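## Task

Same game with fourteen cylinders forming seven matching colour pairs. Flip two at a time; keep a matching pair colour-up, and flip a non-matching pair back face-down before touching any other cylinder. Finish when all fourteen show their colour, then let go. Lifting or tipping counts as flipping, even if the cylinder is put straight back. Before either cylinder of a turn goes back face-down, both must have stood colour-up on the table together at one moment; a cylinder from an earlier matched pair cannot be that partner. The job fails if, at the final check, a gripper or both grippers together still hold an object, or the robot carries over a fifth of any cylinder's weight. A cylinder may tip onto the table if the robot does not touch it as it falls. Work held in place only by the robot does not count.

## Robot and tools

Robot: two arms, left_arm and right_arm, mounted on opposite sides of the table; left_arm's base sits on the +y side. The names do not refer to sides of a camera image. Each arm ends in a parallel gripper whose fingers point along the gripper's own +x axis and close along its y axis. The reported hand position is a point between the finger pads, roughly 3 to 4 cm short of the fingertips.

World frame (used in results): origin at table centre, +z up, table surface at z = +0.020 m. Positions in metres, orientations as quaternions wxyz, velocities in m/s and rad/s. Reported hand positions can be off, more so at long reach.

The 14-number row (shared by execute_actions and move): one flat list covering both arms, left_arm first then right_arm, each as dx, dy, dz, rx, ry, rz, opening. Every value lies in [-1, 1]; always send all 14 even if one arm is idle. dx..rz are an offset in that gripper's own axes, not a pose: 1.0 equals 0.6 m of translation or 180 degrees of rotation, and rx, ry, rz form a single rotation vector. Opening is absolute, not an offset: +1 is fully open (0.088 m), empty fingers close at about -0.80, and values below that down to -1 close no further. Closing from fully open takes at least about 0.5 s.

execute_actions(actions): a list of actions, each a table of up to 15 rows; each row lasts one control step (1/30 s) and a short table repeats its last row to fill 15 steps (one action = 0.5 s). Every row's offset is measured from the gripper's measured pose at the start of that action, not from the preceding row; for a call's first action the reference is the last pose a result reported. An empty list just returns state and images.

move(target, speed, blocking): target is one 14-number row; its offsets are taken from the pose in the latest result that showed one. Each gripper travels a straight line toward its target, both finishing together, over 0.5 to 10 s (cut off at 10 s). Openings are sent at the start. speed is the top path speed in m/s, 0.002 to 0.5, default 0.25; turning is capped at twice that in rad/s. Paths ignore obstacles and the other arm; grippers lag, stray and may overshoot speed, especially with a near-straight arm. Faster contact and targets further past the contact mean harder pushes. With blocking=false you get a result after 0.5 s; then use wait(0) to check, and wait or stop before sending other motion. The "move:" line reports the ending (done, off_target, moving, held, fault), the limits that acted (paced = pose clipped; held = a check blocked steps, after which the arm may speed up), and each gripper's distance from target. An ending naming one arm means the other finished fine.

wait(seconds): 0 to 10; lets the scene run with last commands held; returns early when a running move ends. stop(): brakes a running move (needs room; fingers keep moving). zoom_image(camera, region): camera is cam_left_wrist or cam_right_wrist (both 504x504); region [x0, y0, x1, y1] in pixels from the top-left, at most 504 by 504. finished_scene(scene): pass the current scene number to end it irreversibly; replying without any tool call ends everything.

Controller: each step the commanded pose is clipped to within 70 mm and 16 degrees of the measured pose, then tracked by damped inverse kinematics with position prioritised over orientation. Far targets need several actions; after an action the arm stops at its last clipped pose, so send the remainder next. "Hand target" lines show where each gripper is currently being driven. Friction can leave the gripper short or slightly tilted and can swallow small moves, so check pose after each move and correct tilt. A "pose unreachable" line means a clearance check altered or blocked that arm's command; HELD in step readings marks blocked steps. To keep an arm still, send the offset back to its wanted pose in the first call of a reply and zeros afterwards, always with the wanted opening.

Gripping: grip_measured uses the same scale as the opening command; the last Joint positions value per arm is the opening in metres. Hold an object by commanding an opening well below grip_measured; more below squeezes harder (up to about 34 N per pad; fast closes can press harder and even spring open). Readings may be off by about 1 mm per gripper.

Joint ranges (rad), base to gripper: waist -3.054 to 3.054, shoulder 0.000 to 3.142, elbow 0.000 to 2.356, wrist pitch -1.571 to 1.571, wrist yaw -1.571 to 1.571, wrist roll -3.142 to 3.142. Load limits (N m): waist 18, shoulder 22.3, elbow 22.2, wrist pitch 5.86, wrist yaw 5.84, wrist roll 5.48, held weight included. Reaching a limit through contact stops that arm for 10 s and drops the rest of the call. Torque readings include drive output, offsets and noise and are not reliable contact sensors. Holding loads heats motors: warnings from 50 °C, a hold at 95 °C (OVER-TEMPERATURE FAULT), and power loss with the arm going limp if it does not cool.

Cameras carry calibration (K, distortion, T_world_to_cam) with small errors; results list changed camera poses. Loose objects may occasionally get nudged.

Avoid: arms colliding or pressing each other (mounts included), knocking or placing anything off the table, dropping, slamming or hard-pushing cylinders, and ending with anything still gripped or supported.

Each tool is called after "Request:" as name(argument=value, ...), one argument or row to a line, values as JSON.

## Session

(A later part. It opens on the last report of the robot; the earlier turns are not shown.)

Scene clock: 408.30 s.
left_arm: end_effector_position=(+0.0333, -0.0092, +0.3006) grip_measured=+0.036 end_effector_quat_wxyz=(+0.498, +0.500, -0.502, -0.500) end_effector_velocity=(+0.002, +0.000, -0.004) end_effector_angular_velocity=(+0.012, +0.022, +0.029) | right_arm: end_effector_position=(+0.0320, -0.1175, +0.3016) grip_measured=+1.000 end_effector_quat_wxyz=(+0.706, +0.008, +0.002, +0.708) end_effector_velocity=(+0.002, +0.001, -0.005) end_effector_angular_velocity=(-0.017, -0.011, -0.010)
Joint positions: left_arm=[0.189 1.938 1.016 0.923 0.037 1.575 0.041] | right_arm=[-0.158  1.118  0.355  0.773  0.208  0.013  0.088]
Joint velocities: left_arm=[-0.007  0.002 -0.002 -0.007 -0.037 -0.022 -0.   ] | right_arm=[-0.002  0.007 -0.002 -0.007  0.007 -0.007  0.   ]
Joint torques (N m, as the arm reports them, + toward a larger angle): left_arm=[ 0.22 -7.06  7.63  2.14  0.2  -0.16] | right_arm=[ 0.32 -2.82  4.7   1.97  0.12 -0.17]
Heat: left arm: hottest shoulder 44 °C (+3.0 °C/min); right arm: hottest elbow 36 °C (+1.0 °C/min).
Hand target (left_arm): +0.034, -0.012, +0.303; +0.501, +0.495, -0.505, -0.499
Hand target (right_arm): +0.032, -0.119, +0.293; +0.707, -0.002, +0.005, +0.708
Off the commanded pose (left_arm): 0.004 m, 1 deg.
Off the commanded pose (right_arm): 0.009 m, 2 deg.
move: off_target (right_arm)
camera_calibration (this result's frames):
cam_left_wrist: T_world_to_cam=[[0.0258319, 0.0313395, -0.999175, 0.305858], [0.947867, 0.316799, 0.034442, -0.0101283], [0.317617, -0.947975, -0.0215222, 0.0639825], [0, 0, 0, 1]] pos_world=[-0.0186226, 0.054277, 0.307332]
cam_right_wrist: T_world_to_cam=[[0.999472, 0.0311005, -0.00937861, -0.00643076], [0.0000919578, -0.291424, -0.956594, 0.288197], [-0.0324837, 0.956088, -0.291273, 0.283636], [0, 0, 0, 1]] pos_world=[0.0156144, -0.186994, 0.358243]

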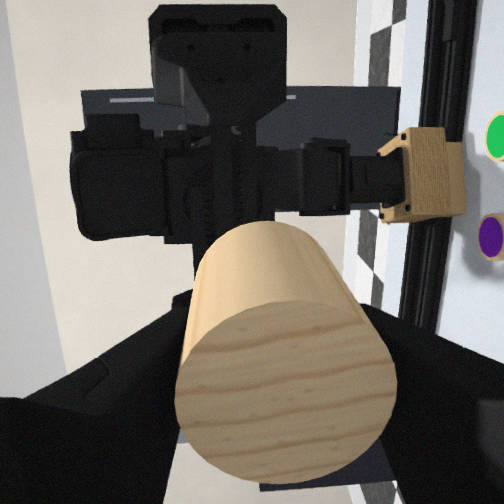

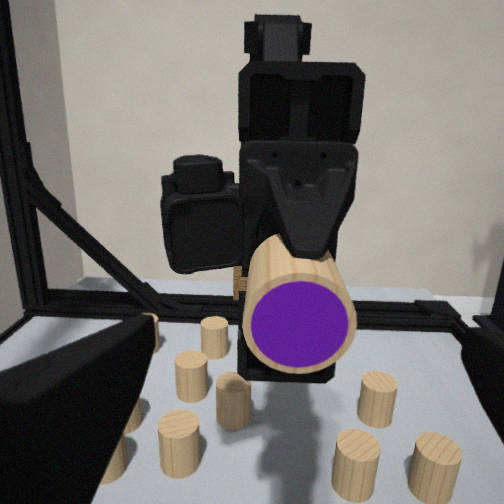

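Request:
move(
  target=[0,0,0,0,0,0,-0.3,0.0935,-0.001,-0.008,-0.007,0.001,0,1],
  speed=0.13,
)

Request:
execute_actions(
  actions=[
    [[0,0,0,0,0,0,-0.3,0,0,0,0,0,0,-0.3]],
    [[0,0,0,0,0,0,-0.3,0,0,0,0,0,0,-0.3]],
    [[0,0,0,0,0,0,1,0,0,0,0,0,0,-0.3]],
  ],
)

Request:
move(
  target=[-0.1,0,0,0,0,0,1,0,0,0,0,0,0,-0.3],
  speed=0.2,
)

Request:
move(
  target=[-0.234,-0.238,0.068,0,0,-0.497,0.4,-0.31,-0.232,-0.235,0,0.502,0,-0.3],
  speed=0.3,
)

Scene clock: 412.10 s.
left_arm: end_effector_position=(+0.0334, -0.0093, +0.3002) grip_measured=+0.034 end_effector_quat_wxyz=(+0.498, +0.500, -0.502, -0.500) end_effector_velocity=(-0.002, +0.001, -0.007) end_effector_angular_velocity=(+0.027, +0.008, -0.010) | right_arm: end_effector_position=(+0.0323, -0.0647, +0.2959) grip_measured=+1.000 end_effector_quat_wxyz=(+0.707, +0.000, -0.002, +0.708) end_effector_velocity=(-0.001, +0.001, -0.003) end_effector_angular_velocity=(-0.012, +0.005, +0.015)
Joint positions: left_arm=[0.189 1.94  1.016 0.924 0.037 1.574 0.041] | right_arm=[-0.204  1.397  0.505  0.895  0.163 -0.002  0.088]
Joint velocities: left_arm=[-0.002 -0.002 -0.007 -0.022  0.007 -0.007 -0.   ] | right_arm=[-0.007  0.007  0.002 -0.007 -0.022  0.007  0.   ]
Joint torques (N m, as the arm reports them, + toward a larger angle): left_arm=[-0.02 -7.87  6.24  1.69  0.   -0.01] | right_arm=[-0.19 -4.26  7.5   1.95 -0.1  -0.2 ]
Heat: left arm: hottest shoulder 44 °C (+3.0 °C/min); right arm: hottest elbow 36 °C (+1.0 °C/min).
Hand target (left_arm): +0.033, -0.009, +0.301; +0.498, +0.500, -0.502, -0.500
Hand target (right_arm): +0.032, -0.062, +0.297; +0.706, -0.000, -0.005, +0.708
Off the commanded pose (left_arm): 0.000 m, 0 deg.
Off the commanded pose (right_arm): 0.004 m, 0 deg.
move: done
camera_calibration (this result's frames):
cam_left_wrist: T_world_to_cam=[[0.0254384, 0.0317222, -0.999173, 0.305462], [0.947881, 0.316785, 0.03419, -0.0100104], [0.317608, -0.947967, -0.0220104, 0.0640249], [0, 0, 0, 1]] pos_world=[-0.0186167, 0.0541747, 0.306961]
cam_right_wrist: T_world_to_cam=[[0.999508, 0.0306185, 0.00678754, -0.0131727], [0.0155943, -0.297438, -0.954614, 0.296598], [-0.02721, 0.95425, -0.297769, 0.233117], [0, 0, 0, 1]] pos_world=[0.0148841, -0.133829, 0.352641]

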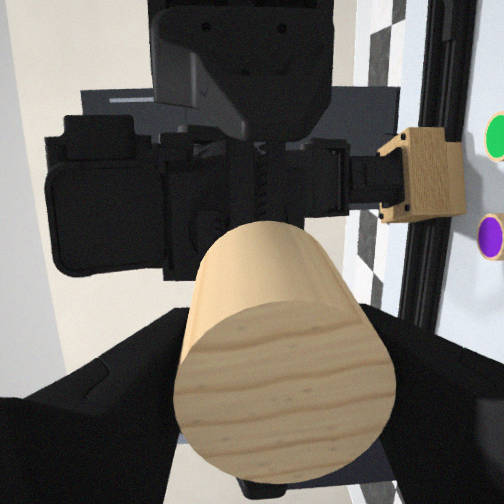

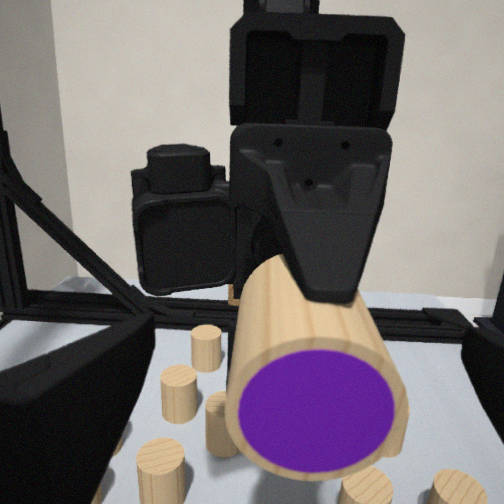

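Scene clock: 413.60 s.
left_arm: end_effector_position=(+0.0337, -0.0093, +0.3002) grip_measured=+1.000 end_effector_quat_wxyz=(+0.498, +0.500, -0.502, -0.500) end_effector_velocity=(+0.002, +0.001, -0.001) end_effector_angular_velocity=(+0.007, +0.008, +0.020) | right_arm: end_effector_position=(+0.0319, -0.0647, +0.2959) grip_measured=+0.025 end_effector_quat_wxyz=(+0.706, +0.000, -0.002, +0.708) end_effector_velocity=(-0.000, +0.000, +0.000) end_effector_angular_velocity=(-0.002, +0.007, +0.005)
Joint positions: left_arm=[0.19  1.94  1.016 0.924 0.036 1.575 0.088] | right_arm=[-0.204  1.397  0.505  0.895  0.161 -0.002  0.04 ]
Joint velocities: left_arm=[-0.002 -0.002 -0.002 -0.007 -0.022 -0.007  0.   ] | right_arm=[-0.002 -0.002  0.002 -0.007 -0.007  0.007 -0.   ]
Joint torques (N m, as the arm reports them, + toward a larger angle): left_arm=[-0.06 -7.71  6.31  1.74  0.02 -0.05] | right_arm=[ 0.11 -5.37  6.13  1.85  0.   -0.01]
Heat: left arm: hottest shoulder 44 °C (+3.0 °C/min); right arm: hottest elbow 36 °C (+1.0 °C/min).
Hand target (left_arm): +0.034, -0.009, +0.300; +0.498, +0.500, -0.502, -0.500
Hand target (right_arm): +0.032, -0.065, +0.296; +0.706, +0.000, -0.002, +0.708
Off the commanded pose (left_arm): 0.000 m, 0 deg.
Off the commanded pose (right_arm): 0.000 m, 0 deg.
Step readings (end_effector_position; steps 1 to 15: 1st action; 16 to 30: 2nd action; 31 to 45: 3rd action):
0: left_arm (+0.0334, -0.0093, +0.3002) | right_arm (+0.0323, -0.0647, +0.2959)
1: left_arm (+0.0334, -0.0093, +0.3002) | right_arm (+0.0323, -0.0647, +0.2959)
2: left_arm (+0.0334, -0.0093, +0.3002) | right_arm (+0.0323, -0.0647, +0.2959)
4: left_arm (+0.0334, -0.0093, +0.3002) | right_arm (+0.0323, -0.0647, +0.2959)
8: left_arm (+0.0334, -0.0093, +0.3002) | right_arm (+0.0323, -0.0647, +0.2959)
15: left_arm (+0.0337, -0.0093, +0.3002) | right_arm (+0.0319, -0.0647, +0.2959)
16: left_arm (+0.0337, -0.0093, +0.3002) | right_arm (+0.0319, -0.0647, +0.2959)
17: left_arm (+0.0337, -0.0093, +0.3002) | right_arm (+0.0319, -0.0647, +0.2959)
19: left_arm (+0.0337, -0.0093, +0.3002) | right_arm (+0.0319, -0.0647, +0.2959)
23: left_arm (+0.0337, -0.0093, +0.3002) | right_arm (+0.0319, -0.0647, +0.2959)
30: left_arm (+0.0337, -0.0093, +0.3002) | right_arm (+0.0319, -0.0647, +0.2959)
31: left_arm (+0.0337, -0.0093, +0.3002) | right_arm (+0.0319, -0.0647, +0.2959)
32: left_arm (+0.0337, -0.0093, +0.3002) | right_arm (+0.0319, -0.0647, +0.2959)
34: left_arm (+0.0337, -0.0093, +0.3002) | right_arm (+0.0319, -0.0647, +0.2959)
38: left_arm (+0.0337, -0.0093, +0.3002) | right_arm (+0.0319, -0.0647, +0.2959)
45: end_effector_position above
camera_calibration (this result's frames):
cam_left_wrist: T_world_to_cam=[[0.0257829, 0.03175, -0.999163, 0.305439], [0.947504, 0.31787, 0.0345507, -0.0103972], [0.318701, -0.947602, -0.0218877, 0.0638579], [0, 0, 0, 1]] pos_world=[-0.0183754, 0.0541192, 0.306941]
cam_right_wrist: T_world_to_cam=[[0.999448, 0.0325249, 0.00679217, -0.0126701], [0.016166, -0.297407, -0.954614, 0.296583], [-0.0290287, 0.954197, -0.297769, 0.233176], [0, 0, 0, 1]] pos_world=[0.0146374, -0.133878, 0.352641]

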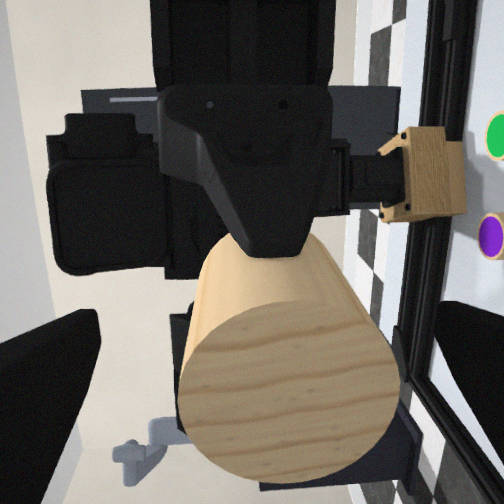

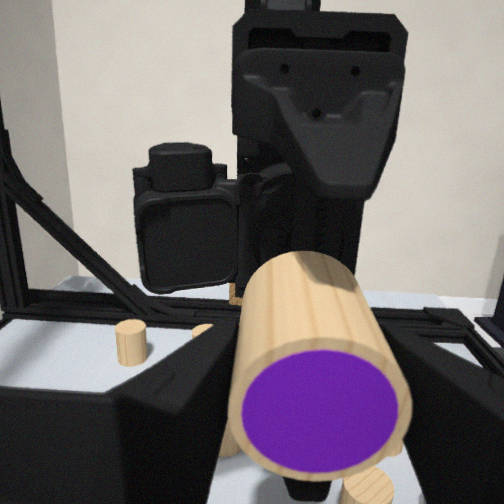

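Scene clock: 414.50 s.
left_arm: end_effector_position=(+0.0332, +0.0482, +0.2965) grip_measured=+1.000 end_effector_quat_wxyz=(+0.497, +0.503, -0.499, -0.502) end_effector_velocity=(-0.002, +0.004, -0.006) end_effector_angular_velocity=(+0.027, +0.023, -0.010) | right_arm: end_effector_position=(+0.0319, -0.0647, +0.2959) grip_measured=+0.025 end_effector_quat_wxyz=(+0.706, +0.000, -0.002, +0.708) end_effector_velocity=(+0.004, -0.000, -0.002) end_effector_angular_velocity=(-0.007, -0.009, -0.015)
Joint positions: left_arm=[0.193 1.763 0.763 0.99  0.036 1.575 0.088] | right_arm=[-0.204  1.397  0.505  0.895  0.161 -0.002  0.04 ]
Joint velocities: left_arm=[-0.002 -0.012 -0.017 -0.022  0.007 -0.022  0.   ] | right_arm=[-0.007 -0.002 -0.002 -0.007  0.007 -0.007 -0.   ]
Joint torques (N m, as the arm reports them, + toward a larger angle): left_arm=[ 0.15 -7.68  5.27  2.02  0.2  -0.03] | right_arm=[ 0.03 -5.35  6.13  1.85  0.    0.  ]
Heat: left arm: hottest shoulder 44 °C (+3.0 °C/min); right arm: hottest elbow 36 °C (+1.0 °C/min).
Hand target (left_arm): +0.034, +0.051, +0.300; +0.498, +0.500, -0.502, -0.500
Hand target (right_arm): +0.032, -0.065, +0.296; +0.706, +0.000, -0.002, +0.708
Off the commanded pose (left_arm): 0.005 m, 1 deg.
Off the commanded pose (right_arm): 0.000 m, 0 deg.
move: done
camera_calibration (this result's frames):
cam_left_wrist: T_world_to_cam=[[0.0253311, 0.0417306, -0.998808, 0.299339], [0.946543, 0.320404, 0.0373922, -0.0290477], [0.321582, -0.946361, -0.0313836, 0.121034], [0, 0, 0, 1]] pos_world=[-0.0190101, 0.111357, 0.303867]
cam_right_wrist: T_world_to_cam=[[0.999448, 0.0325249, 0.00679217, -0.0126701], [0.016166, -0.297407, -0.954614, 0.296583], [-0.0290287, 0.954197, -0.297769, 0.233176], [0, 0, 0, 1]] pos_world=[0.0146374, -0.133878, 0.352641]

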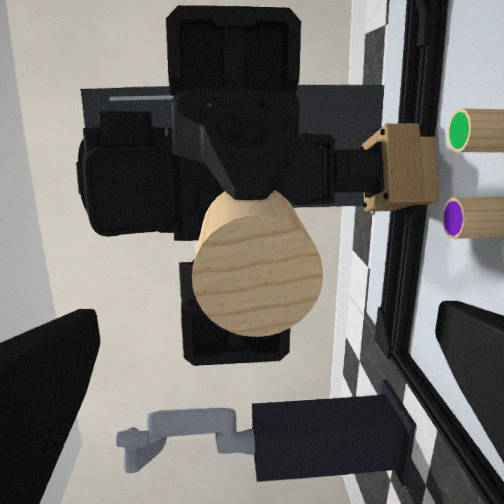

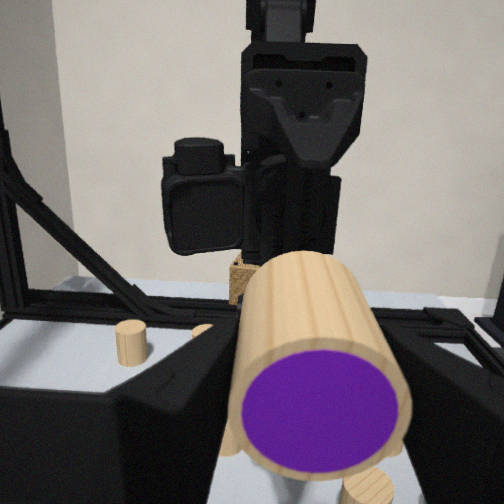

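Scene clock: 417.57 s.
left_arm: end_effector_position=(-0.0057, +0.1910, +0.1547) grip_measured=+0.400 end_effector_quat_wxyz=(+0.003, +0.709, +0.001, -0.706) end_effector_velocity=(+0.000, +0.001, +0.004) end_effector_angular_velocity=(+0.007, -0.008, +0.005) | right_arm: end_effector_position=(+0.1710, -0.2513, +0.1548) grip_measured=+0.025 end_effector_quat_wxyz=(+0.504, -0.501, +0.500, +0.495) end_effector_velocity=(-0.000, -0.005, -0.001) end_effector_angular_velocity=(-0.027, +0.005, +0.005)
Joint positions: left_arm=[ 0.071  1.858  1.238 -0.949 -0.004  1.479  0.059] | right_arm=[-0.814  1.438  0.888 -1.018  0.011 -0.437  0.04 ]
Joint velocities: left_arm=[-0.002 -0.002  0.012 -0.022 -0.007 -0.007 -0.   ] | right_arm=[-0.002  0.007  0.002 -0.022  0.007 -0.007 -0.   ]
Joint torques (N m, as the arm reports them, + toward a larger angle): left_arm=[-0.26 -5.58  6.6  -0.02  0.25 -0.09] | right_arm=[-0.32 -4.19  6.87 -0.04  0.1  -0.18]
Heat: left arm: hottest shoulder 44 °C (+3.0 °C/min); right arm: hottest elbow 36 °C (+1.0 °C/min).
Hand target (left_arm): -0.008, +0.189, +0.154; +0.002, +0.706, +0.003, -0.708
Hand target (right_arm): +0.173, -0.250, +0.156; +0.504, -0.504, +0.498, +0.494
Off the commanded pose (left_arm): 0.002 m, 0 deg.
Off the commanded pose (right_arm): 0.002 m, 1 deg.
move: done
camera_calibration (this result's frames):
cam_left_wrist: T_world_to_cam=[[0.01528, 0.999452, 0.0293803, -0.189249], [0.945422, -0.0240067, 0.324963, -0.0113483], [0.32549, 0.0228113, -0.94527, 0.220561], [0, 0, 0, 1]] pos_world=[-0.0581697, 0.183841, 0.217738]
cam_right_wrist: T_world_to_cam=[[0.999842, -0.00295329, -0.0175036, -0.149962], [0.00247367, -0.95326, 0.30214, -0.252866], [-0.0175778, -0.302136, -0.953103, 0.157008], [0, 0, 0, 1]] pos_world=[0.153324, -0.194052, 0.223421]

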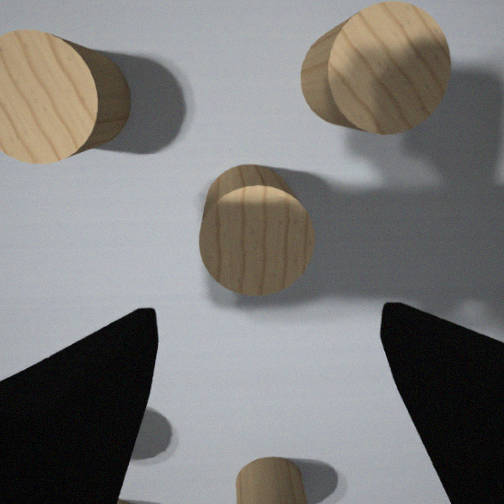

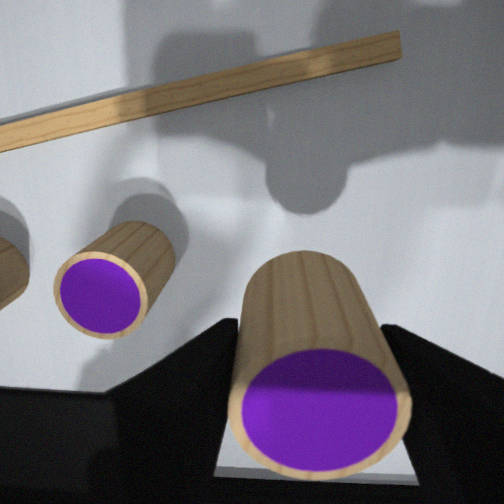

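Request:
move(
  target=[0.135,-0.003,0.009,0,0,-0.002,0.4,0.136,0,-0.004,0,0.003,0,-0.3],
  speed=0.09,
)

Request:
execute_actions(
  actions=[
    [[0,0,0,0,0,0,0.4,0,0,0,0,0,0,0.5]],
    [[0,0,0,0,0,0,0.4,0,0,0,0,0,0,0.5]],
  ],
)

Scene clock: 421.27 s.
left_arm: end_effector_position=(-0.0096, +0.1908, +0.0772) grip_measured=+0.400 end_effector_quat_wxyz=(+0.004, +0.708, -0.000, -0.706) end_effector_velocity=(+0.001, +0.002, +0.000) end_effector_angular_velocity=(+0.007, -0.008, +0.020) | right_arm: end_effector_position=(+0.1716, -0.2515, +0.0793) grip_measured=+0.025 end_effector_quat_wxyz=(+0.505, -0.501, +0.499, +0.494) end_effector_velocity=(-0.002, -0.003, -0.001) end_effector_angular_velocity=(-0.008, +0.012, +0.005)
Joint positions: left_arm=[ 0.06   2.007  1.095 -0.654 -0.004  1.469  0.059] | right_arm=[-0.816  1.593  0.693 -0.666  0.012 -0.438  0.04 ]
Joint velocities: left_arm=[-0.002 -0.002 -0.002 -0.007 -0.007 -0.022  0.   ] | right_arm=[-0.002 -0.002 -0.007 -0.007 -0.007 -0.007 -0.   ]
Joint torques (N m, as the arm reports them, + toward a larger angle): left_arm=[-0.24 -6.1   4.35  0.45  0.06 -0.08] | right_arm=[-0.21 -3.71  2.88  1.5   0.09 -0.14]
Heat: left arm: hottest shoulder 43 °C (+2.0 °C/min); right arm: hottest elbow 36 °C (+0.0 °C/min).
Hand target (left_arm): -0.010, +0.193, +0.074; +0.001, +0.708, +0.003, -0.706
Hand target (right_arm): +0.172, -0.254, +0.074; +0.502, -0.504, +0.502, +0.492
Off the commanded pose (left_arm): 0.004 m, 1 deg.
Off the commanded pose (right_arm): 0.007 m, 1 deg.
move: done
camera_calibration (this result's frames):
cam_left_wrist: T_world_to_cam=[[0.0164443, 0.999508, 0.0267089, -0.186509], [0.945611, -0.0242261, 0.324396, 0.0175622], [0.324883, 0.0199218, -0.945544, 0.14917], [0, 0, 0, 1]] pos_world=[-0.0620028, 0.183871, 0.140331]
cam_right_wrist: T_world_to_cam=[[0.999857, -0.00447026, -0.0163252, -0.152363], [0.000659549, -0.953472, 0.301481, -0.229945], [-0.0169133, -0.301448, -0.953333, 0.0850813], [0, 0, 0, 1]] pos_world=[0.153932, -0.19428, 0.147947]

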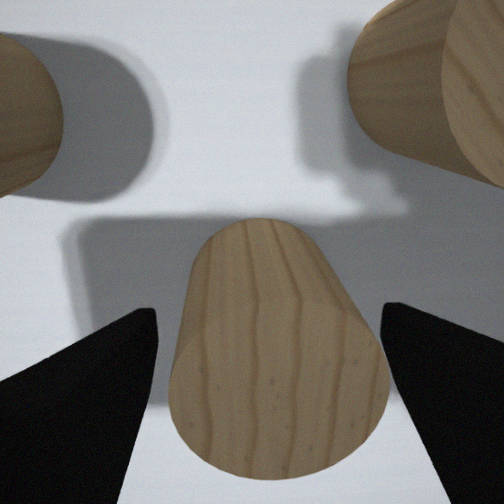

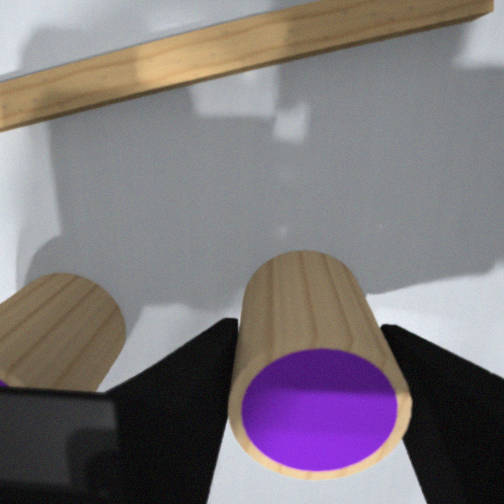

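Scene clock: 422.27 s.
left_arm: end_effector_position=(-0.0096, +0.1909, +0.0772) grip_measured=+0.400 end_effector_quat_wxyz=(+0.004, +0.708, -0.000, -0.706) end_effector_velocity=(+0.001, +0.002, +0.000) end_effector_angular_velocity=(+0.007, -0.008, -0.010) | right_arm: end_effector_position=(+0.1719, -0.2511, +0.0793) grip_measured=+0.500 end_effector_quat_wxyz=(+0.506, -0.501, +0.499, +0.494) end_effector_velocity=(-0.002, -0.002, -0.001) end_effector_angular_velocity=(-0.008, +0.012, +0.020)
Joint positions: left_arm=[ 0.06   2.007  1.095 -0.654 -0.004  1.469  0.059] | right_arm=[-0.816  1.593  0.693 -0.664  0.012 -0.438  0.063]
Joint velocities: left_arm=[-0.002 -0.002 -0.002 -0.007 -0.007  0.007 -0.   ] | right_arm=[-0.002  0.002 -0.002 -0.007 -0.007 -0.022  0.   ]
Joint torques (N m, as the arm reports them, + toward a larger angle): left_arm=[ 0.   -6.68  5.02  0.22  0.03  0.02] | right_arm=[ 0.07 -5.3   4.47  0.12 -0.03 -0.02]
Heat: left arm: hottest shoulder 43 °C (+2.0 °C/min); right arm: hottest elbow 36 °C (+0.0 °C/min).
Hand target (left_arm): -0.010, +0.191, +0.077; +0.004, +0.708, -0.000, -0.706
Hand target (right_arm): +0.172, -0.251, +0.079; +0.506, -0.501, +0.499, +0.494
Off the commanded pose (left_arm): 0.000 m, 0 deg.
Off the commanded pose (right_arm): 0.000 m, 0 deg.
Step readings (end_effector_position; steps 1 to 15: 1st action; 16 to 30: 2nd action):
0: left_arm (-0.0096, +0.1908, +0.0772) | right_arm (+0.1716, -0.2515, +0.0793)
1: left_arm (-0.0096, +0.1908, +0.0772) | right_arm (+0.1716, -0.2515, +0.0793)
2: left_arm (-0.0096, +0.1908, +0.0772) | right_arm (+0.1718, -0.2513, +0.0793)
4: left_arm (-0.0096, +0.1908, +0.0772) | right_arm (+0.1722, -0.2503, +0.0793)
8: left_arm (-0.0096, +0.1908, +0.0772) | right_arm (+0.1719, -0.2508, +0.0793)
15: left_arm (-0.0096, +0.1908, +0.0772) | right_arm (+0.1719, -0.2511, +0.0793)
16: left_arm (-0.0096, +0.1908, +0.0772) | right_arm (+0.1719, -0.2511, +0.0793)
17: left_arm (-0.0096, +0.1908, +0.0772) | right_arm (+0.1719, -0.2511, +0.0793)
19: left_arm (-0.0096, +0.1908, +0.0772) | right_arm (+0.1719, -0.2511, +0.0793)
23: left_arm (-0.0096, +0.1908, +0.0772) | right_arm (+0.1719, -0.2511, +0.0793)
30: end_effector_position above
camera_calibration (this result's frames):
cam_left_wrist: T_world_to_cam=[[0.0164433, 0.999498, 0.027089, -0.186677], [0.945599, -0.0243492, 0.324421, 0.0175986], [0.324918, 0.0202808, -0.945525, 0.149021], [0, 0, 0, 1]] pos_world=[-0.0619913, 0.18399, 0.140251]
cam_right_wrist: T_world_to_cam=[[0.999872, -0.00443759, -0.0153438, -0.15265], [0.000361842, -0.954092, 0.299513, -0.229466], [-0.0159685, -0.299481, -0.953969, 0.0856055], [0, 0, 0, 1]] pos_world=[0.15408, -0.193972, 0.148051]

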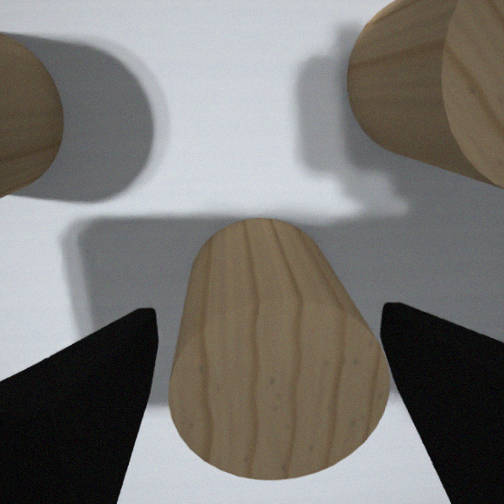

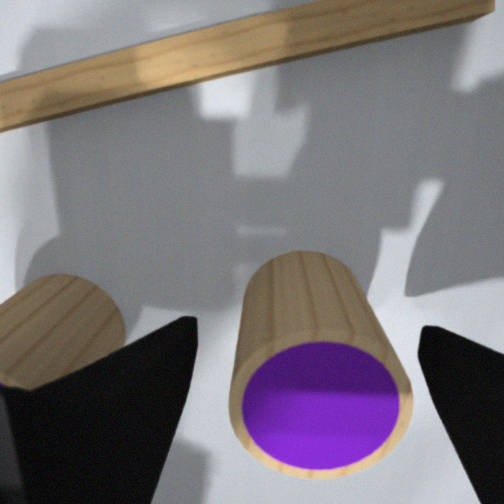

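Request:
execute_actions(
  actions=[
    [[0,0,0,0,0,0,-0.3,0,0,0,0,0,0,0.5]],
    [[0,0,0,0,0,0,-0.3,0,0,0,0,0,0,0.5]],
  ],
)

Request:
move(
  target=[-0.13,0,0,0,0,0.003,-0.3,-0.12,0,0,0,-0.003,0,0.5],
  speed=0.2,
)

Request:
move(
  target=[-0.258,0.343,-0.075,0,0,0.504,-0.3,-0.245,0.23,0.225,0,-0.499,0,1],
  speed=0.3,
)

Scene clock: 427.00 s.
left_arm: end_effector_position=(-0.0095, +0.1912, +0.0772) grip_measured=+0.036 end_effector_quat_wxyz=(+0.003, +0.708, +0.000, -0.706) end_effector_velocity=(+0.001, +0.002, +0.000) end_effector_angular_velocity=(+0.007, -0.008, -0.010) | right_arm: end_effector_position=(+0.1719, -0.2511, +0.0793) grip_measured=+0.500 end_effector_quat_wxyz=(+0.506, -0.501, +0.499, +0.494) end_effector_velocity=(+0.003, -0.000, +0.000) end_effector_angular_velocity=(+0.003, -0.010, -0.000)
Joint positions: left_arm=[ 0.06   2.007  1.095 -0.655 -0.004  1.469  0.041] | right_arm=[-0.816  1.593  0.693 -0.664  0.012 -0.438  0.063]
Joint velocities: left_arm=[-0.002 -0.002 -0.002 -0.007 -0.007  0.007 -0.   ] | right_arm=[-0.007 -0.002 -0.002  0.007  0.007 -0.007 -0.   ]
Joint torques (N m, as the arm reports them, + toward a larger angle): left_arm=[-0.08 -6.77  4.84  0.21  0.06  0.  ] | right_arm=[ 0.05 -5.31  4.49  0.12 -0.02 -0.01]
Heat: left arm: hottest shoulder 43 °C (+2.0 °C/min); right arm: hottest elbow 36 °C (+1.0 °C/min).
Hand target (left_arm): -0.010, +0.191, +0.077; +0.003, +0.708, +0.000, -0.706
Hand target (right_arm): +0.172, -0.251, +0.079; +0.506, -0.501, +0.499, +0.494
Off the commanded pose (left_arm): 0.000 m, 0 deg.
Off the commanded pose (right_arm): 0.000 m, 0 deg.
Step readings (end_effector_position; steps 1 to 15: 1st action; 16 to 30: 2nd action):
0: left_arm (-0.0096, +0.1909, +0.0772) | right_arm (+0.1719, -0.2511, +0.0793)
1: left_arm (-0.0096, +0.1909, +0.0772) | right_arm (+0.1719, -0.2511, +0.0793)
2: left_arm (-0.0096, +0.1910, +0.0772) | right_arm (+0.1719, -0.2511, +0.0793)
4: left_arm (-0.0095, +0.1912, +0.0772) | right_arm (+0.1719, -0.2511, +0.0793)
8: left_arm (-0.0095, +0.1912, +0.0772) | right_arm (+0.1719, -0.2511, +0.0793)
15: left_arm (-0.0095, +0.1912, +0.0772) | right_arm (+0.1719, -0.2511, +0.0793)
16: left_arm (-0.0095, +0.1912, +0.0772) | right_arm (+0.1719, -0.2511, +0.0793)
17: left_arm (-0.0095, +0.1912, +0.0772) | right_arm (+0.1719, -0.2511, +0.0793)
19: left_arm (-0.0095, +0.1912, +0.0772) | right_arm (+0.1719, -0.2511, +0.0793)
23: left_arm (-0.0095, +0.1912, +0.0772) | right_arm (+0.1719, -0.2511, +0.0793)
30: end_effector_position above
camera_calibration (this result's frames):
cam_left_wrist: T_world_to_cam=[[0.0164392, 0.999455, 0.0286094, -0.187118], [0.945551, -0.024842, 0.324524, 0.0176625], [0.325058, 0.0217168, -0.945445, 0.148723], [0, 0, 0, 1]] pos_world=[-0.0619684, 0.184226, 0.140231]
cam_right_wrist: T_world_to_cam=[[0.999872, -0.00443759, -0.0153438, -0.15265], [0.000361842, -0.954092, 0.299513, -0.229466], [-0.0159685, -0.299481, -0.953969, 0.0856055], [0, 0, 0, 1]] pos_world=[0.15408, -0.193972, 0.148051]

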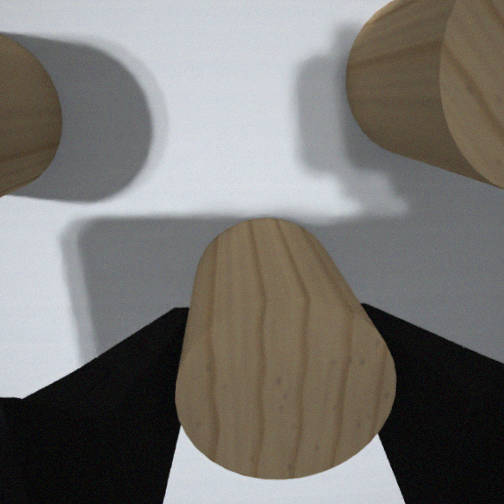

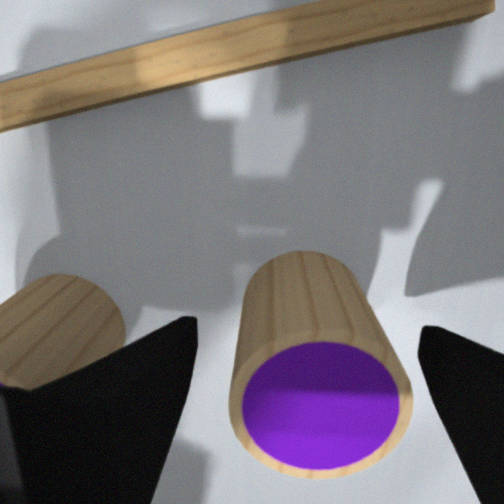

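Scene clock: 427.90 s.
left_arm: end_effector_position=(-0.0094, +0.1944, +0.1488) grip_measured=+0.035 end_effector_quat_wxyz=(-0.000, +0.709, +0.004, -0.706) end_effector_velocity=(+0.001, +0.005, +0.002) end_effector_angular_velocity=(+0.026, -0.010, +0.005) | right_arm: end_effector_position=(+0.1702, -0.2541, +0.1467) grip_measured=+0.500 end_effector_quat_wxyz=(+0.503, -0.501, +0.501, +0.494) end_effector_velocity=(+0.000, -0.003, +0.002) end_effector_angular_velocity=(-0.014, -0.001, +0.020)
Joint positions: left_arm=[ 0.06   1.862  1.219 -0.933 -0.004  1.469  0.041] | right_arm=[-0.816  1.442  0.857 -0.987  0.011 -0.438  0.063]
Joint velocities: left_arm=[-0.002 -0.002  0.007 -0.037 -0.007 -0.007 -0.   ] | right_arm=[-0.002 -0.002  0.007 -0.022  0.007 -0.022  0.   ]
Joint torques (N m, as the arm reports them, + toward a larger angle): left_arm=[-0.28 -7.86  6.75 -0.01  0.02 -0.06] | right_arm=[ 0.13 -5.76  6.76 -0.1  -0.14  0.  ]
Heat: left arm: hottest shoulder 43 °C (+2.0 °C/min); right arm: hottest elbow 36 °C (+1.0 °C/min).
Hand target (left_arm): -0.010, +0.191, +0.155; +0.007, +0.708, -0.003, -0.706
Hand target (right_arm): +0.171, -0.251, +0.151; +0.508, -0.498, +0.496, +0.497
Off the commanded pose (left_arm): 0.007 m, 1 deg.
Off the commanded pose (right_arm): 0.006 m, 1 deg.
move: done
camera_calibration (this result's frames):
cam_left_wrist: T_world_to_cam=[[0.0167909, 0.999147, 0.0377301, -0.193607], [0.945253, -0.0281625, 0.325122, -0.00511885], [0.325907, 0.0302054, -0.944919, 0.214589], [0, 0, 0, 1]] pos_world=[-0.0618465, 0.186816, 0.211738]
cam_right_wrist: T_world_to_cam=[[0.999793, -0.00455268, -0.019812, -0.149368], [0.00172682, -0.952056, 0.305919, -0.253129], [-0.0202549, -0.30589, -0.951851, 0.147706], [0, 0, 0, 1]] pos_world=[0.152766, -0.196492, 0.215072]

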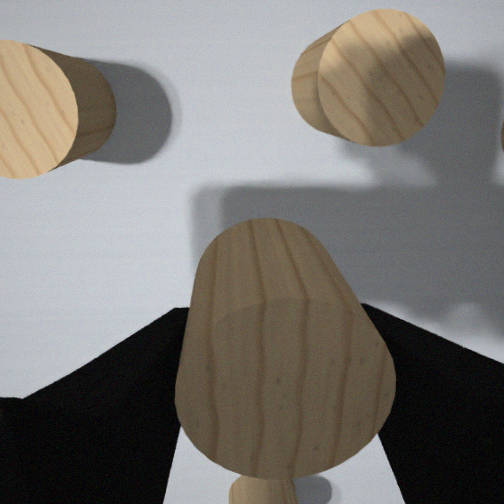

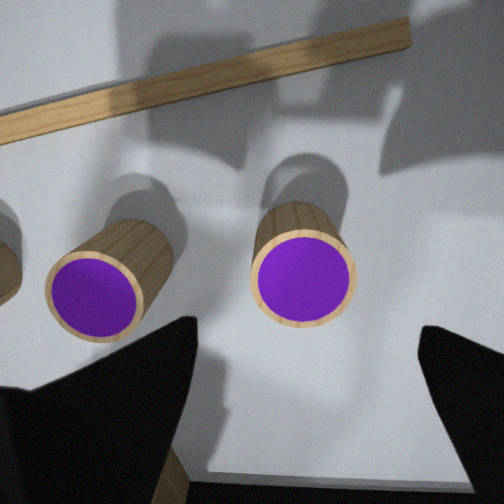

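Scene clock: 431.07 s.
left_arm: end_effector_position=(+0.0342, -0.0089, +0.2998) grip_measured=+0.034 end_effector_quat_wxyz=(+0.496, +0.504, -0.501, -0.498) end_effector_velocity=(-0.003, -0.001, -0.002) end_effector_angular_velocity=(+0.007, +0.022, +0.000) | right_arm: end_effector_position=(+0.0321, -0.1172, +0.3009) grip_measured=+1.000 end_effector_quat_wxyz=(+0.708, +0.009, +0.001, +0.706) end_effector_velocity=(-0.001, +0.000, +0.001) end_effector_angular_velocity=(+0.012, -0.005, -0.000)
Joint positions: left_arm=[0.189 1.936 1.015 0.916 0.031 1.581 0.041] | right_arm=[-0.156  1.124  0.353  0.783  0.215  0.012  0.088]
Joint velocities: left_arm=[-0.007  0.002  0.002 -0.007 -0.007 -0.022 -0.   ] | right_arm=[ 0.007  0.007 -0.002  0.022  0.007 -0.007  0.   ]
Joint torques (N m, as the arm reports them, + toward a larger angle): left_arm=[ 0.23 -7.    7.65  2.12  0.19 -0.04] | right_arm=[ 0.19 -2.65  4.71  1.94  0.1  -0.18]
Heat: left arm: hottest shoulder 43 °C (+1.0 °C/min); right arm: hottest elbow 36 °C (+1.0 °C/min).
Hand target (left_arm): +0.035, -0.012, +0.303; +0.498, +0.500, -0.505, -0.496
Hand target (right_arm): +0.032, -0.118, +0.292; +0.708, -0.002, +0.004, +0.706
Off the commanded pose (left_arm): 0.005 m, 1 deg.
Off the commanded pose (right_arm): 0.009 m, 2 deg.
move: off_target (right_arm)
camera_calibration (this result's frames):
cam_left_wrist: T_world_to_cam=[[0.0319289, 0.0375878, -0.998783, 0.30474], [0.945802, 0.321969, 0.0423521, -0.0132634], [0.32317, -0.946004, -0.0252705, 0.0649524], [0, 0, 0, 1]] pos_world=[-0.0181761, 0.0542611, 0.306573]
cam_right_wrist: T_world_to_cam=[[0.999583, 0.0273014, -0.0094062, -0.00695334], [-0.00109559, -0.28965, -0.957132, 0.287997], [-0.0288555, 0.956743, -0.2895, 0.282586], [0, 0, 0, 1]] pos_world=[0.0154201, -0.186754, 0.357394]

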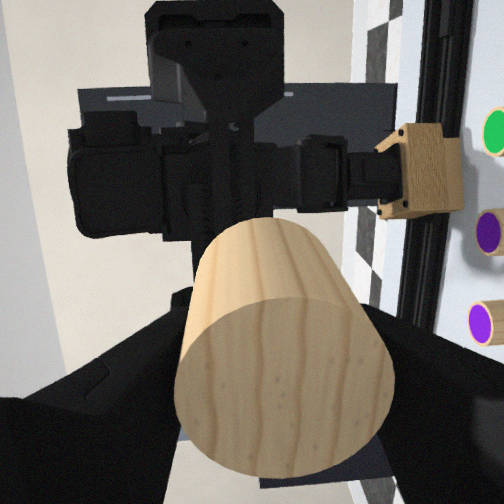

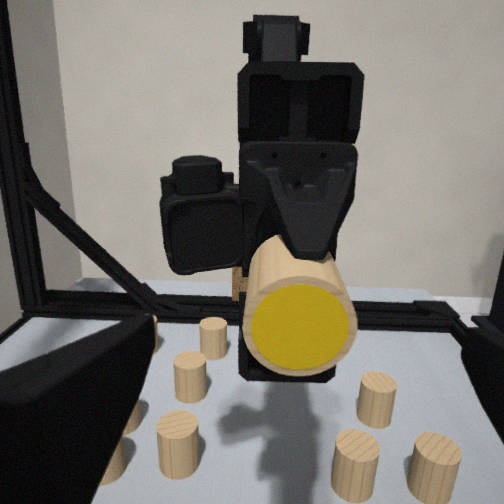

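Request:
move(
  target=[0,0,0,0,0,0,-0.3,0.093,0.001,-0.009,-0.007,0.002,0,1],
  speed=0.13,
)

Request:
execute_actions(
  actions=[
    [[0,0,0,0,0,0,-0.3,0,0,0,0,0,0,-0.3]],
    [[0,0,0,0,0,0,-0.3,0,0,0,0,0,0,-0.3]],
    [[0,0,0,0,0,0,1,0,0,0,0,0,0,-0.3]],
  ],
)

Request:
move(
  target=[-0.1,0,0,0,0,0,1,0,0,0,0,0,0,-0.3],
  speed=0.2,
)

Request:
move(
  target=[-0.083,-0.233,-0.263,0,0,-0.496,0.5,-0.30,-0.372,-0.235,0,0.502,0,-0.3],
  speed=0.3,
)

Scene clock: 435.10 s.
left_arm: end_effector_position=(+0.0342, -0.0091, +0.2999) grip_measured=+0.033 end_effector_quat_wxyz=(+0.497, +0.504, -0.501, -0.498) end_effector_velocity=(+0.002, +0.001, -0.001) end_effector_angular_velocity=(+0.007, +0.007, +0.020) | right_arm: end_effector_position=(+0.0313, -0.0648, +0.2947) grip_measured=+1.000 end_effector_quat_wxyz=(+0.708, +0.000, -0.001, +0.706) end_effector_velocity=(-0.002, +0.002, -0.003) end_effector_angular_velocity=(-0.012, -0.024, +0.010)
Joint positions: left_arm=[0.189 1.937 1.016 0.916 0.031 1.581 0.041] | right_arm=[-0.198  1.401  0.504  0.899  0.173 -0.002  0.088]
Joint velocities: left_arm=[-0.002 -0.002 -0.002 -0.007 -0.022 -0.007 -0.   ] | right_arm=[ 0.002  0.012  0.007 -0.007 -0.007 -0.022  0.   ]
Joint torques (N m, as the arm reports them, + toward a larger angle): left_arm=[-0.03 -7.7   6.1   1.69  0.03 -0.04] | right_arm=[-0.21 -4.3   7.63  2.   -0.07 -0.17]
Heat: left arm: hottest shoulder 44 °C (+2.0 °C/min); right arm: hottest elbow 35 °C (+0.0 °C/min).
Hand target (left_arm): +0.034, -0.009, +0.300; +0.497, +0.504, -0.501, -0.498
Hand target (right_arm): +0.031, -0.062, +0.296; +0.708, -0.001, -0.004, +0.706
Off the commanded pose (left_arm): 0.000 m, 0 deg.
Off the commanded pose (right_arm): 0.004 m, 0 deg.
move: done
camera_calibration (this result's frames):
cam_left_wrist: T_world_to_cam=[[0.0319536, 0.0368262, -0.998811, 0.304842], [0.945801, 0.322002, 0.0421299, -0.0131454], [0.32317, -0.946023, -0.0245411, 0.0645552], [0, 0, 0, 1]] pos_world=[-0.0181701, 0.0540774, 0.306618]
cam_right_wrist: T_world_to_cam=[[0.999619, 0.0268139, 0.00653985, -0.0124243], [0.0142523, -0.298576, -0.954279, 0.295367], [-0.0236353, 0.954009, -0.298844, 0.233014], [0, 0, 0, 1]] pos_world=[0.0137172, -0.133775, 0.351579]

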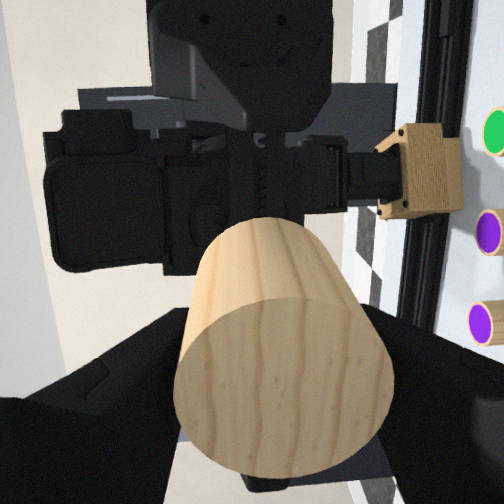

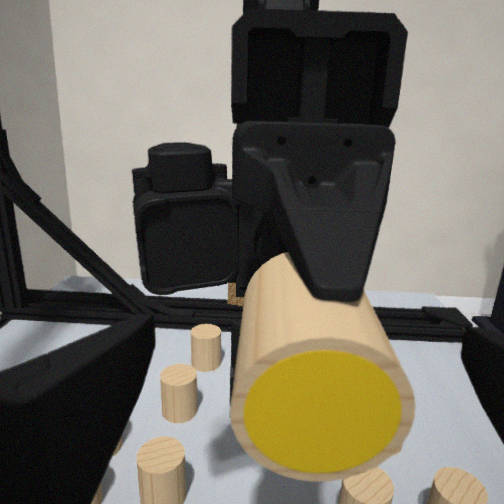

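Scene clock: 436.60 s.
left_arm: end_effector_position=(+0.0339, -0.0091, +0.2997) grip_measured=+1.000 end_effector_quat_wxyz=(+0.496, +0.504, -0.501, -0.499) end_effector_velocity=(+0.000, +0.001, +0.004) end_effector_angular_velocity=(-0.012, -0.008, -0.005) | right_arm: end_effector_position=(+0.0315, -0.0647, +0.2947) grip_measured=+0.024 end_effector_quat_wxyz=(+0.708, +0.000, -0.001, +0.706) end_effector_velocity=(-0.002, -0.002, +0.001) end_effector_angular_velocity=(+0.007, -0.006, +0.010)
Joint positions: left_arm=[0.189 1.937 1.016 0.916 0.032 1.581 0.088] | right_arm=[-0.198  1.401  0.504  0.899  0.173 -0.002  0.04 ]
Joint velocities: left_arm=[ 0.002 -0.007 -0.002  0.007  0.007  0.007  0.   ] | right_arm=[ 0.002 -0.007 -0.007  0.007 -0.007 -0.007 -0.   ]
Joint torques (N m, as the arm reports them, + toward a larger angle): left_arm=[-0.04 -7.71  6.23  1.74  0.02 -0.03] | right_arm=[-0.01 -5.39  6.1   1.84  0.01 -0.02]
Heat: left arm: hottest shoulder 44 °C (+2.0 °C/min); right arm: hottest elbow 35 °C (+0.0 °C/min).
Hand target (left_arm): +0.034, -0.009, +0.300; +0.496, +0.504, -0.501, -0.499
Hand target (right_arm): +0.031, -0.065, +0.295; +0.708, +0.000, -0.001, +0.706
Off the commanded pose (left_arm): 0.000 m, 0 deg.
Off the commanded pose (right_arm): 0.000 m, 0 deg.
Step readings (end_effector_position; steps 1 to 15: 1st action; 16 to 30: 2nd action; 31 to 45: 3rd action):
0: left_arm (+0.0342, -0.0091, +0.2999) | right_arm (+0.0313, -0.0648, +0.2947)
1: left_arm (+0.0342, -0.0091, +0.2999) | right_arm (+0.0313, -0.0647, +0.2947)
2: left_arm (+0.0342, -0.0091, +0.2997) | right_arm (+0.0313, -0.0647, +0.2947)
4: left_arm (+0.0342, -0.0091, +0.2997) | right_arm (+0.0313, -0.0647, +0.2947)
8: left_arm (+0.0342, -0.0091, +0.2997) | right_arm (+0.0313, -0.0647, +0.2947)
15: left_arm (+0.0339, -0.0091, +0.2997) | right_arm (+0.0315, -0.0647, +0.2947)
16: left_arm (+0.0339, -0.0091, +0.2997) | right_arm (+0.0315, -0.0647, +0.2947)
17: left_arm (+0.0339, -0.0091, +0.2997) | right_arm (+0.0315, -0.0647, +0.2947)
19: left_arm (+0.0339, -0.0091, +0.2997) | right_arm (+0.0315, -0.0647, +0.2947)
23: left_arm (+0.0339, -0.0091, +0.2997) | right_arm (+0.0315, -0.0647, +0.2947)
30: left_arm (+0.0339, -0.0091, +0.2997) | right_arm (+0.0315, -0.0647, +0.2947)
31: left_arm (+0.0339, -0.0091, +0.2997) | right_arm (+0.0315, -0.0647, +0.2947)
32: left_arm (+0.0339, -0.0091, +0.2997) | right_arm (+0.0315, -0.0647, +0.2947)
34: left_arm (+0.0339, -0.0091, +0.2997) | right_arm (+0.0315, -0.0647, +0.2947)
38: left_arm (+0.0339, -0.0091, +0.2997) | right_arm (+0.0315, -0.0647, +0.2947)
45: end_effector_position above
camera_calibration (this result's frames):
cam_left_wrist: T_world_to_cam=[[0.0319677, 0.0371826, -0.998797, 0.304657], [0.946047, 0.321264, 0.0422392, -0.012929], [0.322448, -0.946259, -0.0249064, 0.0647299], [0, 0, 0, 1]] pos_world=[-0.0183798, 0.054077, 0.306448]
cam_right_wrist: T_world_to_cam=[[0.999629, 0.0264326, 0.00653985, -0.0125842], [0.0141384, -0.298581, -0.954279, 0.295418], [-0.0232714, 0.954018, -0.298844, 0.232903], [0, 0, 0, 1]] pos_world=[0.0138228, -0.133654, 0.351596]

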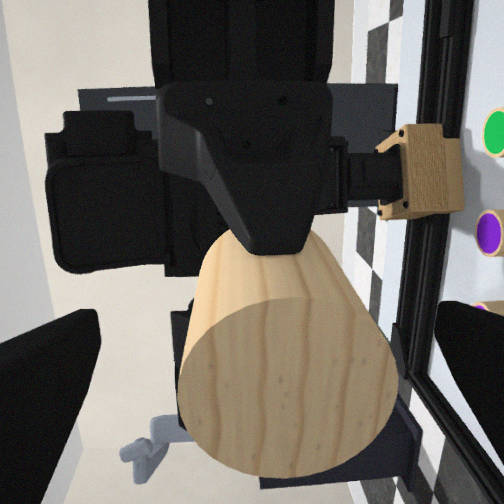

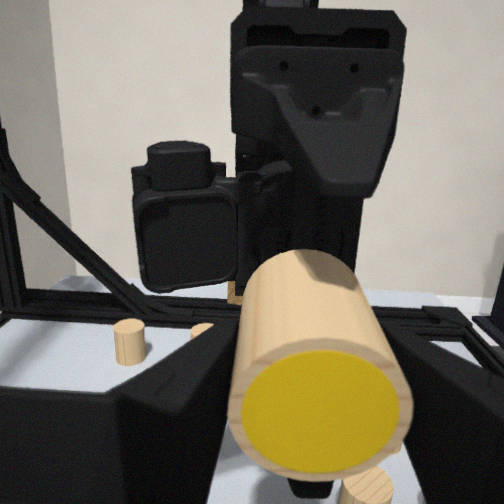

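Scene clock: 437.50 s.
left_arm: end_effector_position=(+0.0332, +0.0484, +0.2963) grip_measured=+1.000 end_effector_quat_wxyz=(+0.494, +0.507, -0.498, -0.501) end_effector_velocity=(-0.002, +0.002, +0.004) end_effector_angular_velocity=(-0.012, +0.007, +0.000) | right_arm: end_effector_position=(+0.0315, -0.0647, +0.2947) grip_measured=+0.025 end_effector_quat_wxyz=(+0.708, +0.000, -0.001, +0.706) end_effector_velocity=(-0.000, -0.001, -0.002) end_effector_angular_velocity=(-0.007, +0.006, +0.005)
Joint positions: left_arm=[0.191 1.759 0.764 0.981 0.032 1.581 0.088] | right_arm=[-0.198  1.401  0.504  0.899  0.173 -0.002  0.04 ]
Joint velocities: left_arm=[-0.007 -0.012 -0.007  0.007 -0.007 -0.007  0.   ] | right_arm=[-0.002 -0.002 -0.002 -0.007 -0.007  0.007 -0.   ]
Joint torques (N m, as the arm reports them, + toward a larger angle): left_arm=[ 0.27 -7.57  5.43  2.01  0.15 -0.04] | right_arm=[ 0.01 -5.34  6.12  1.85  0.02 -0.01]
Heat: left arm: hottest shoulder 44 °C (+2.0 °C/min); right arm: hottest elbow 35 °C (+0.0 °C/min).
Hand target (left_arm): +0.034, +0.051, +0.300; +0.496, +0.504, -0.501, -0.499
Hand target (right_arm): +0.031, -0.065, +0.295; +0.708, +0.000, -0.001, +0.706
Off the commanded pose (left_arm): 0.005 m, 1 deg.
Off the commanded pose (right_arm): 0.000 m, 0 deg.
move: done
camera_calibration (this result's frames):
cam_left_wrist: T_world_to_cam=[[0.031543, 0.0471543, -0.998389, 0.298531], [0.945324, 0.322995, 0.0451217, -0.0314603], [0.324603, -0.945225, -0.0343879, 0.12202], [0, 0, 0, 1]] pos_world=[-0.0192846, 0.111421, 0.303666]
cam_right_wrist: T_world_to_cam=[[0.999629, 0.0264326, 0.00653985, -0.0125842], [0.0141384, -0.298581, -0.954279, 0.295418], [-0.0232714, 0.954018, -0.298844, 0.232903], [0, 0, 0, 1]] pos_world=[0.0138228, -0.133654, 0.351596]

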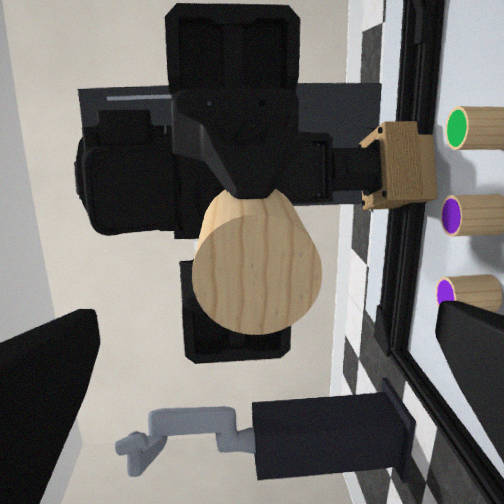

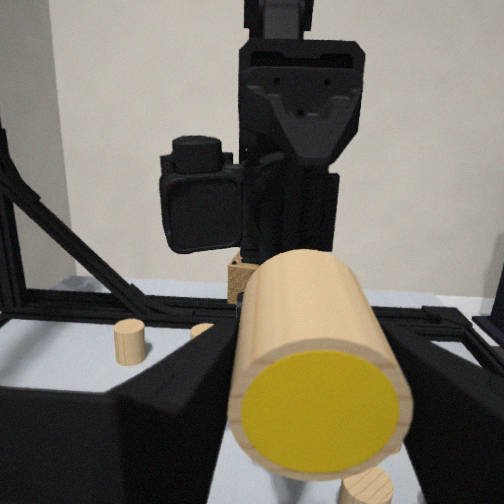

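Scene clock: 440.73 s.
left_arm: end_effector_position=(+0.1905, +0.1012, +0.1609) grip_measured=+0.500 end_effector_quat_wxyz=(+0.007, +0.709, +0.002, -0.705) end_effector_velocity=(-0.004, +0.003, -0.003) end_effector_angular_velocity=(+0.028, +0.003, +0.000) | right_arm: end_effector_position=(+0.2529, -0.2460, +0.1558) grip_measured=+0.025 end_effector_quat_wxyz=(+0.506, -0.501, +0.501, +0.492) end_effector_velocity=(-0.001, -0.003, -0.002) end_effector_angular_velocity=(-0.009, +0.017, +0.015)
Joint positions: left_arm=[ 0.539  2.314  1.961 -1.21  -0.002  1.941  0.063] | right_arm=[-1.075  1.626  1.073 -1.011  0.013 -0.694  0.04 ]
Joint velocities: left_arm=[-0.007  0.007  0.002 -0.022 -0.007 -0.007 -0.   ] | right_arm=[-0.007  0.007 -0.002 -0.007 -0.007 -0.022 -0.   ]
Joint torques (N m, as the arm reports them, + toward a larger angle): left_arm=[ 0.17 -8.36  7.09 -0.05 -0.16  0.08] | right_arm=[-0.12 -5.28  6.92 -0.11  0.07 -0.21]
Heat: left arm: hottest shoulder 44 °C (+2.0 °C/min); right arm: hottest elbow 36 °C (+0.0 °C/min).
Hand target (left_arm): +0.193, +0.101, +0.159; +0.004, +0.710, +0.003, -0.704
Hand target (right_arm): +0.256, -0.245, +0.156; +0.505, -0.503, +0.500, +0.492
Off the commanded pose (left_arm): 0.003 m, 1 deg.
Off the commanded pose (right_arm): 0.003 m, 1 deg.
move: done
camera_calibration (this result's frames):
cam_left_wrist: T_world_to_cam=[[0.00953151, 0.999621, 0.0258252, -0.101022], [0.945177, -0.017437, 0.326092, -0.201836], [0.326419, 0.0213012, -0.944985, 0.164539], [0, 0, 0, 1]] pos_world=[0.138024, 0.0939592, 0.223913]
cam_right_wrist: T_world_to_cam=[[0.99985, -0.00834681, -0.0152057, -0.233477], [-0.00333689, -0.952795, 0.303596, -0.246895], [-0.017022, -0.3035, -0.952679, 0.160487], [0, 0, 0, 1]] pos_world=[0.23535, -0.188481, 0.224299]

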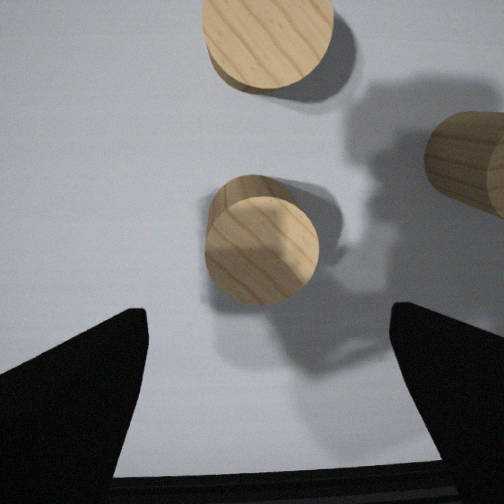

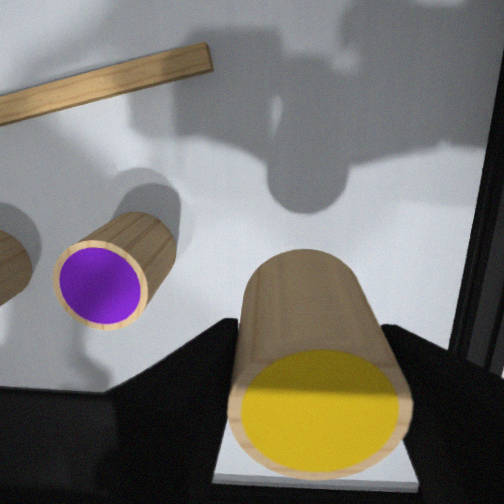

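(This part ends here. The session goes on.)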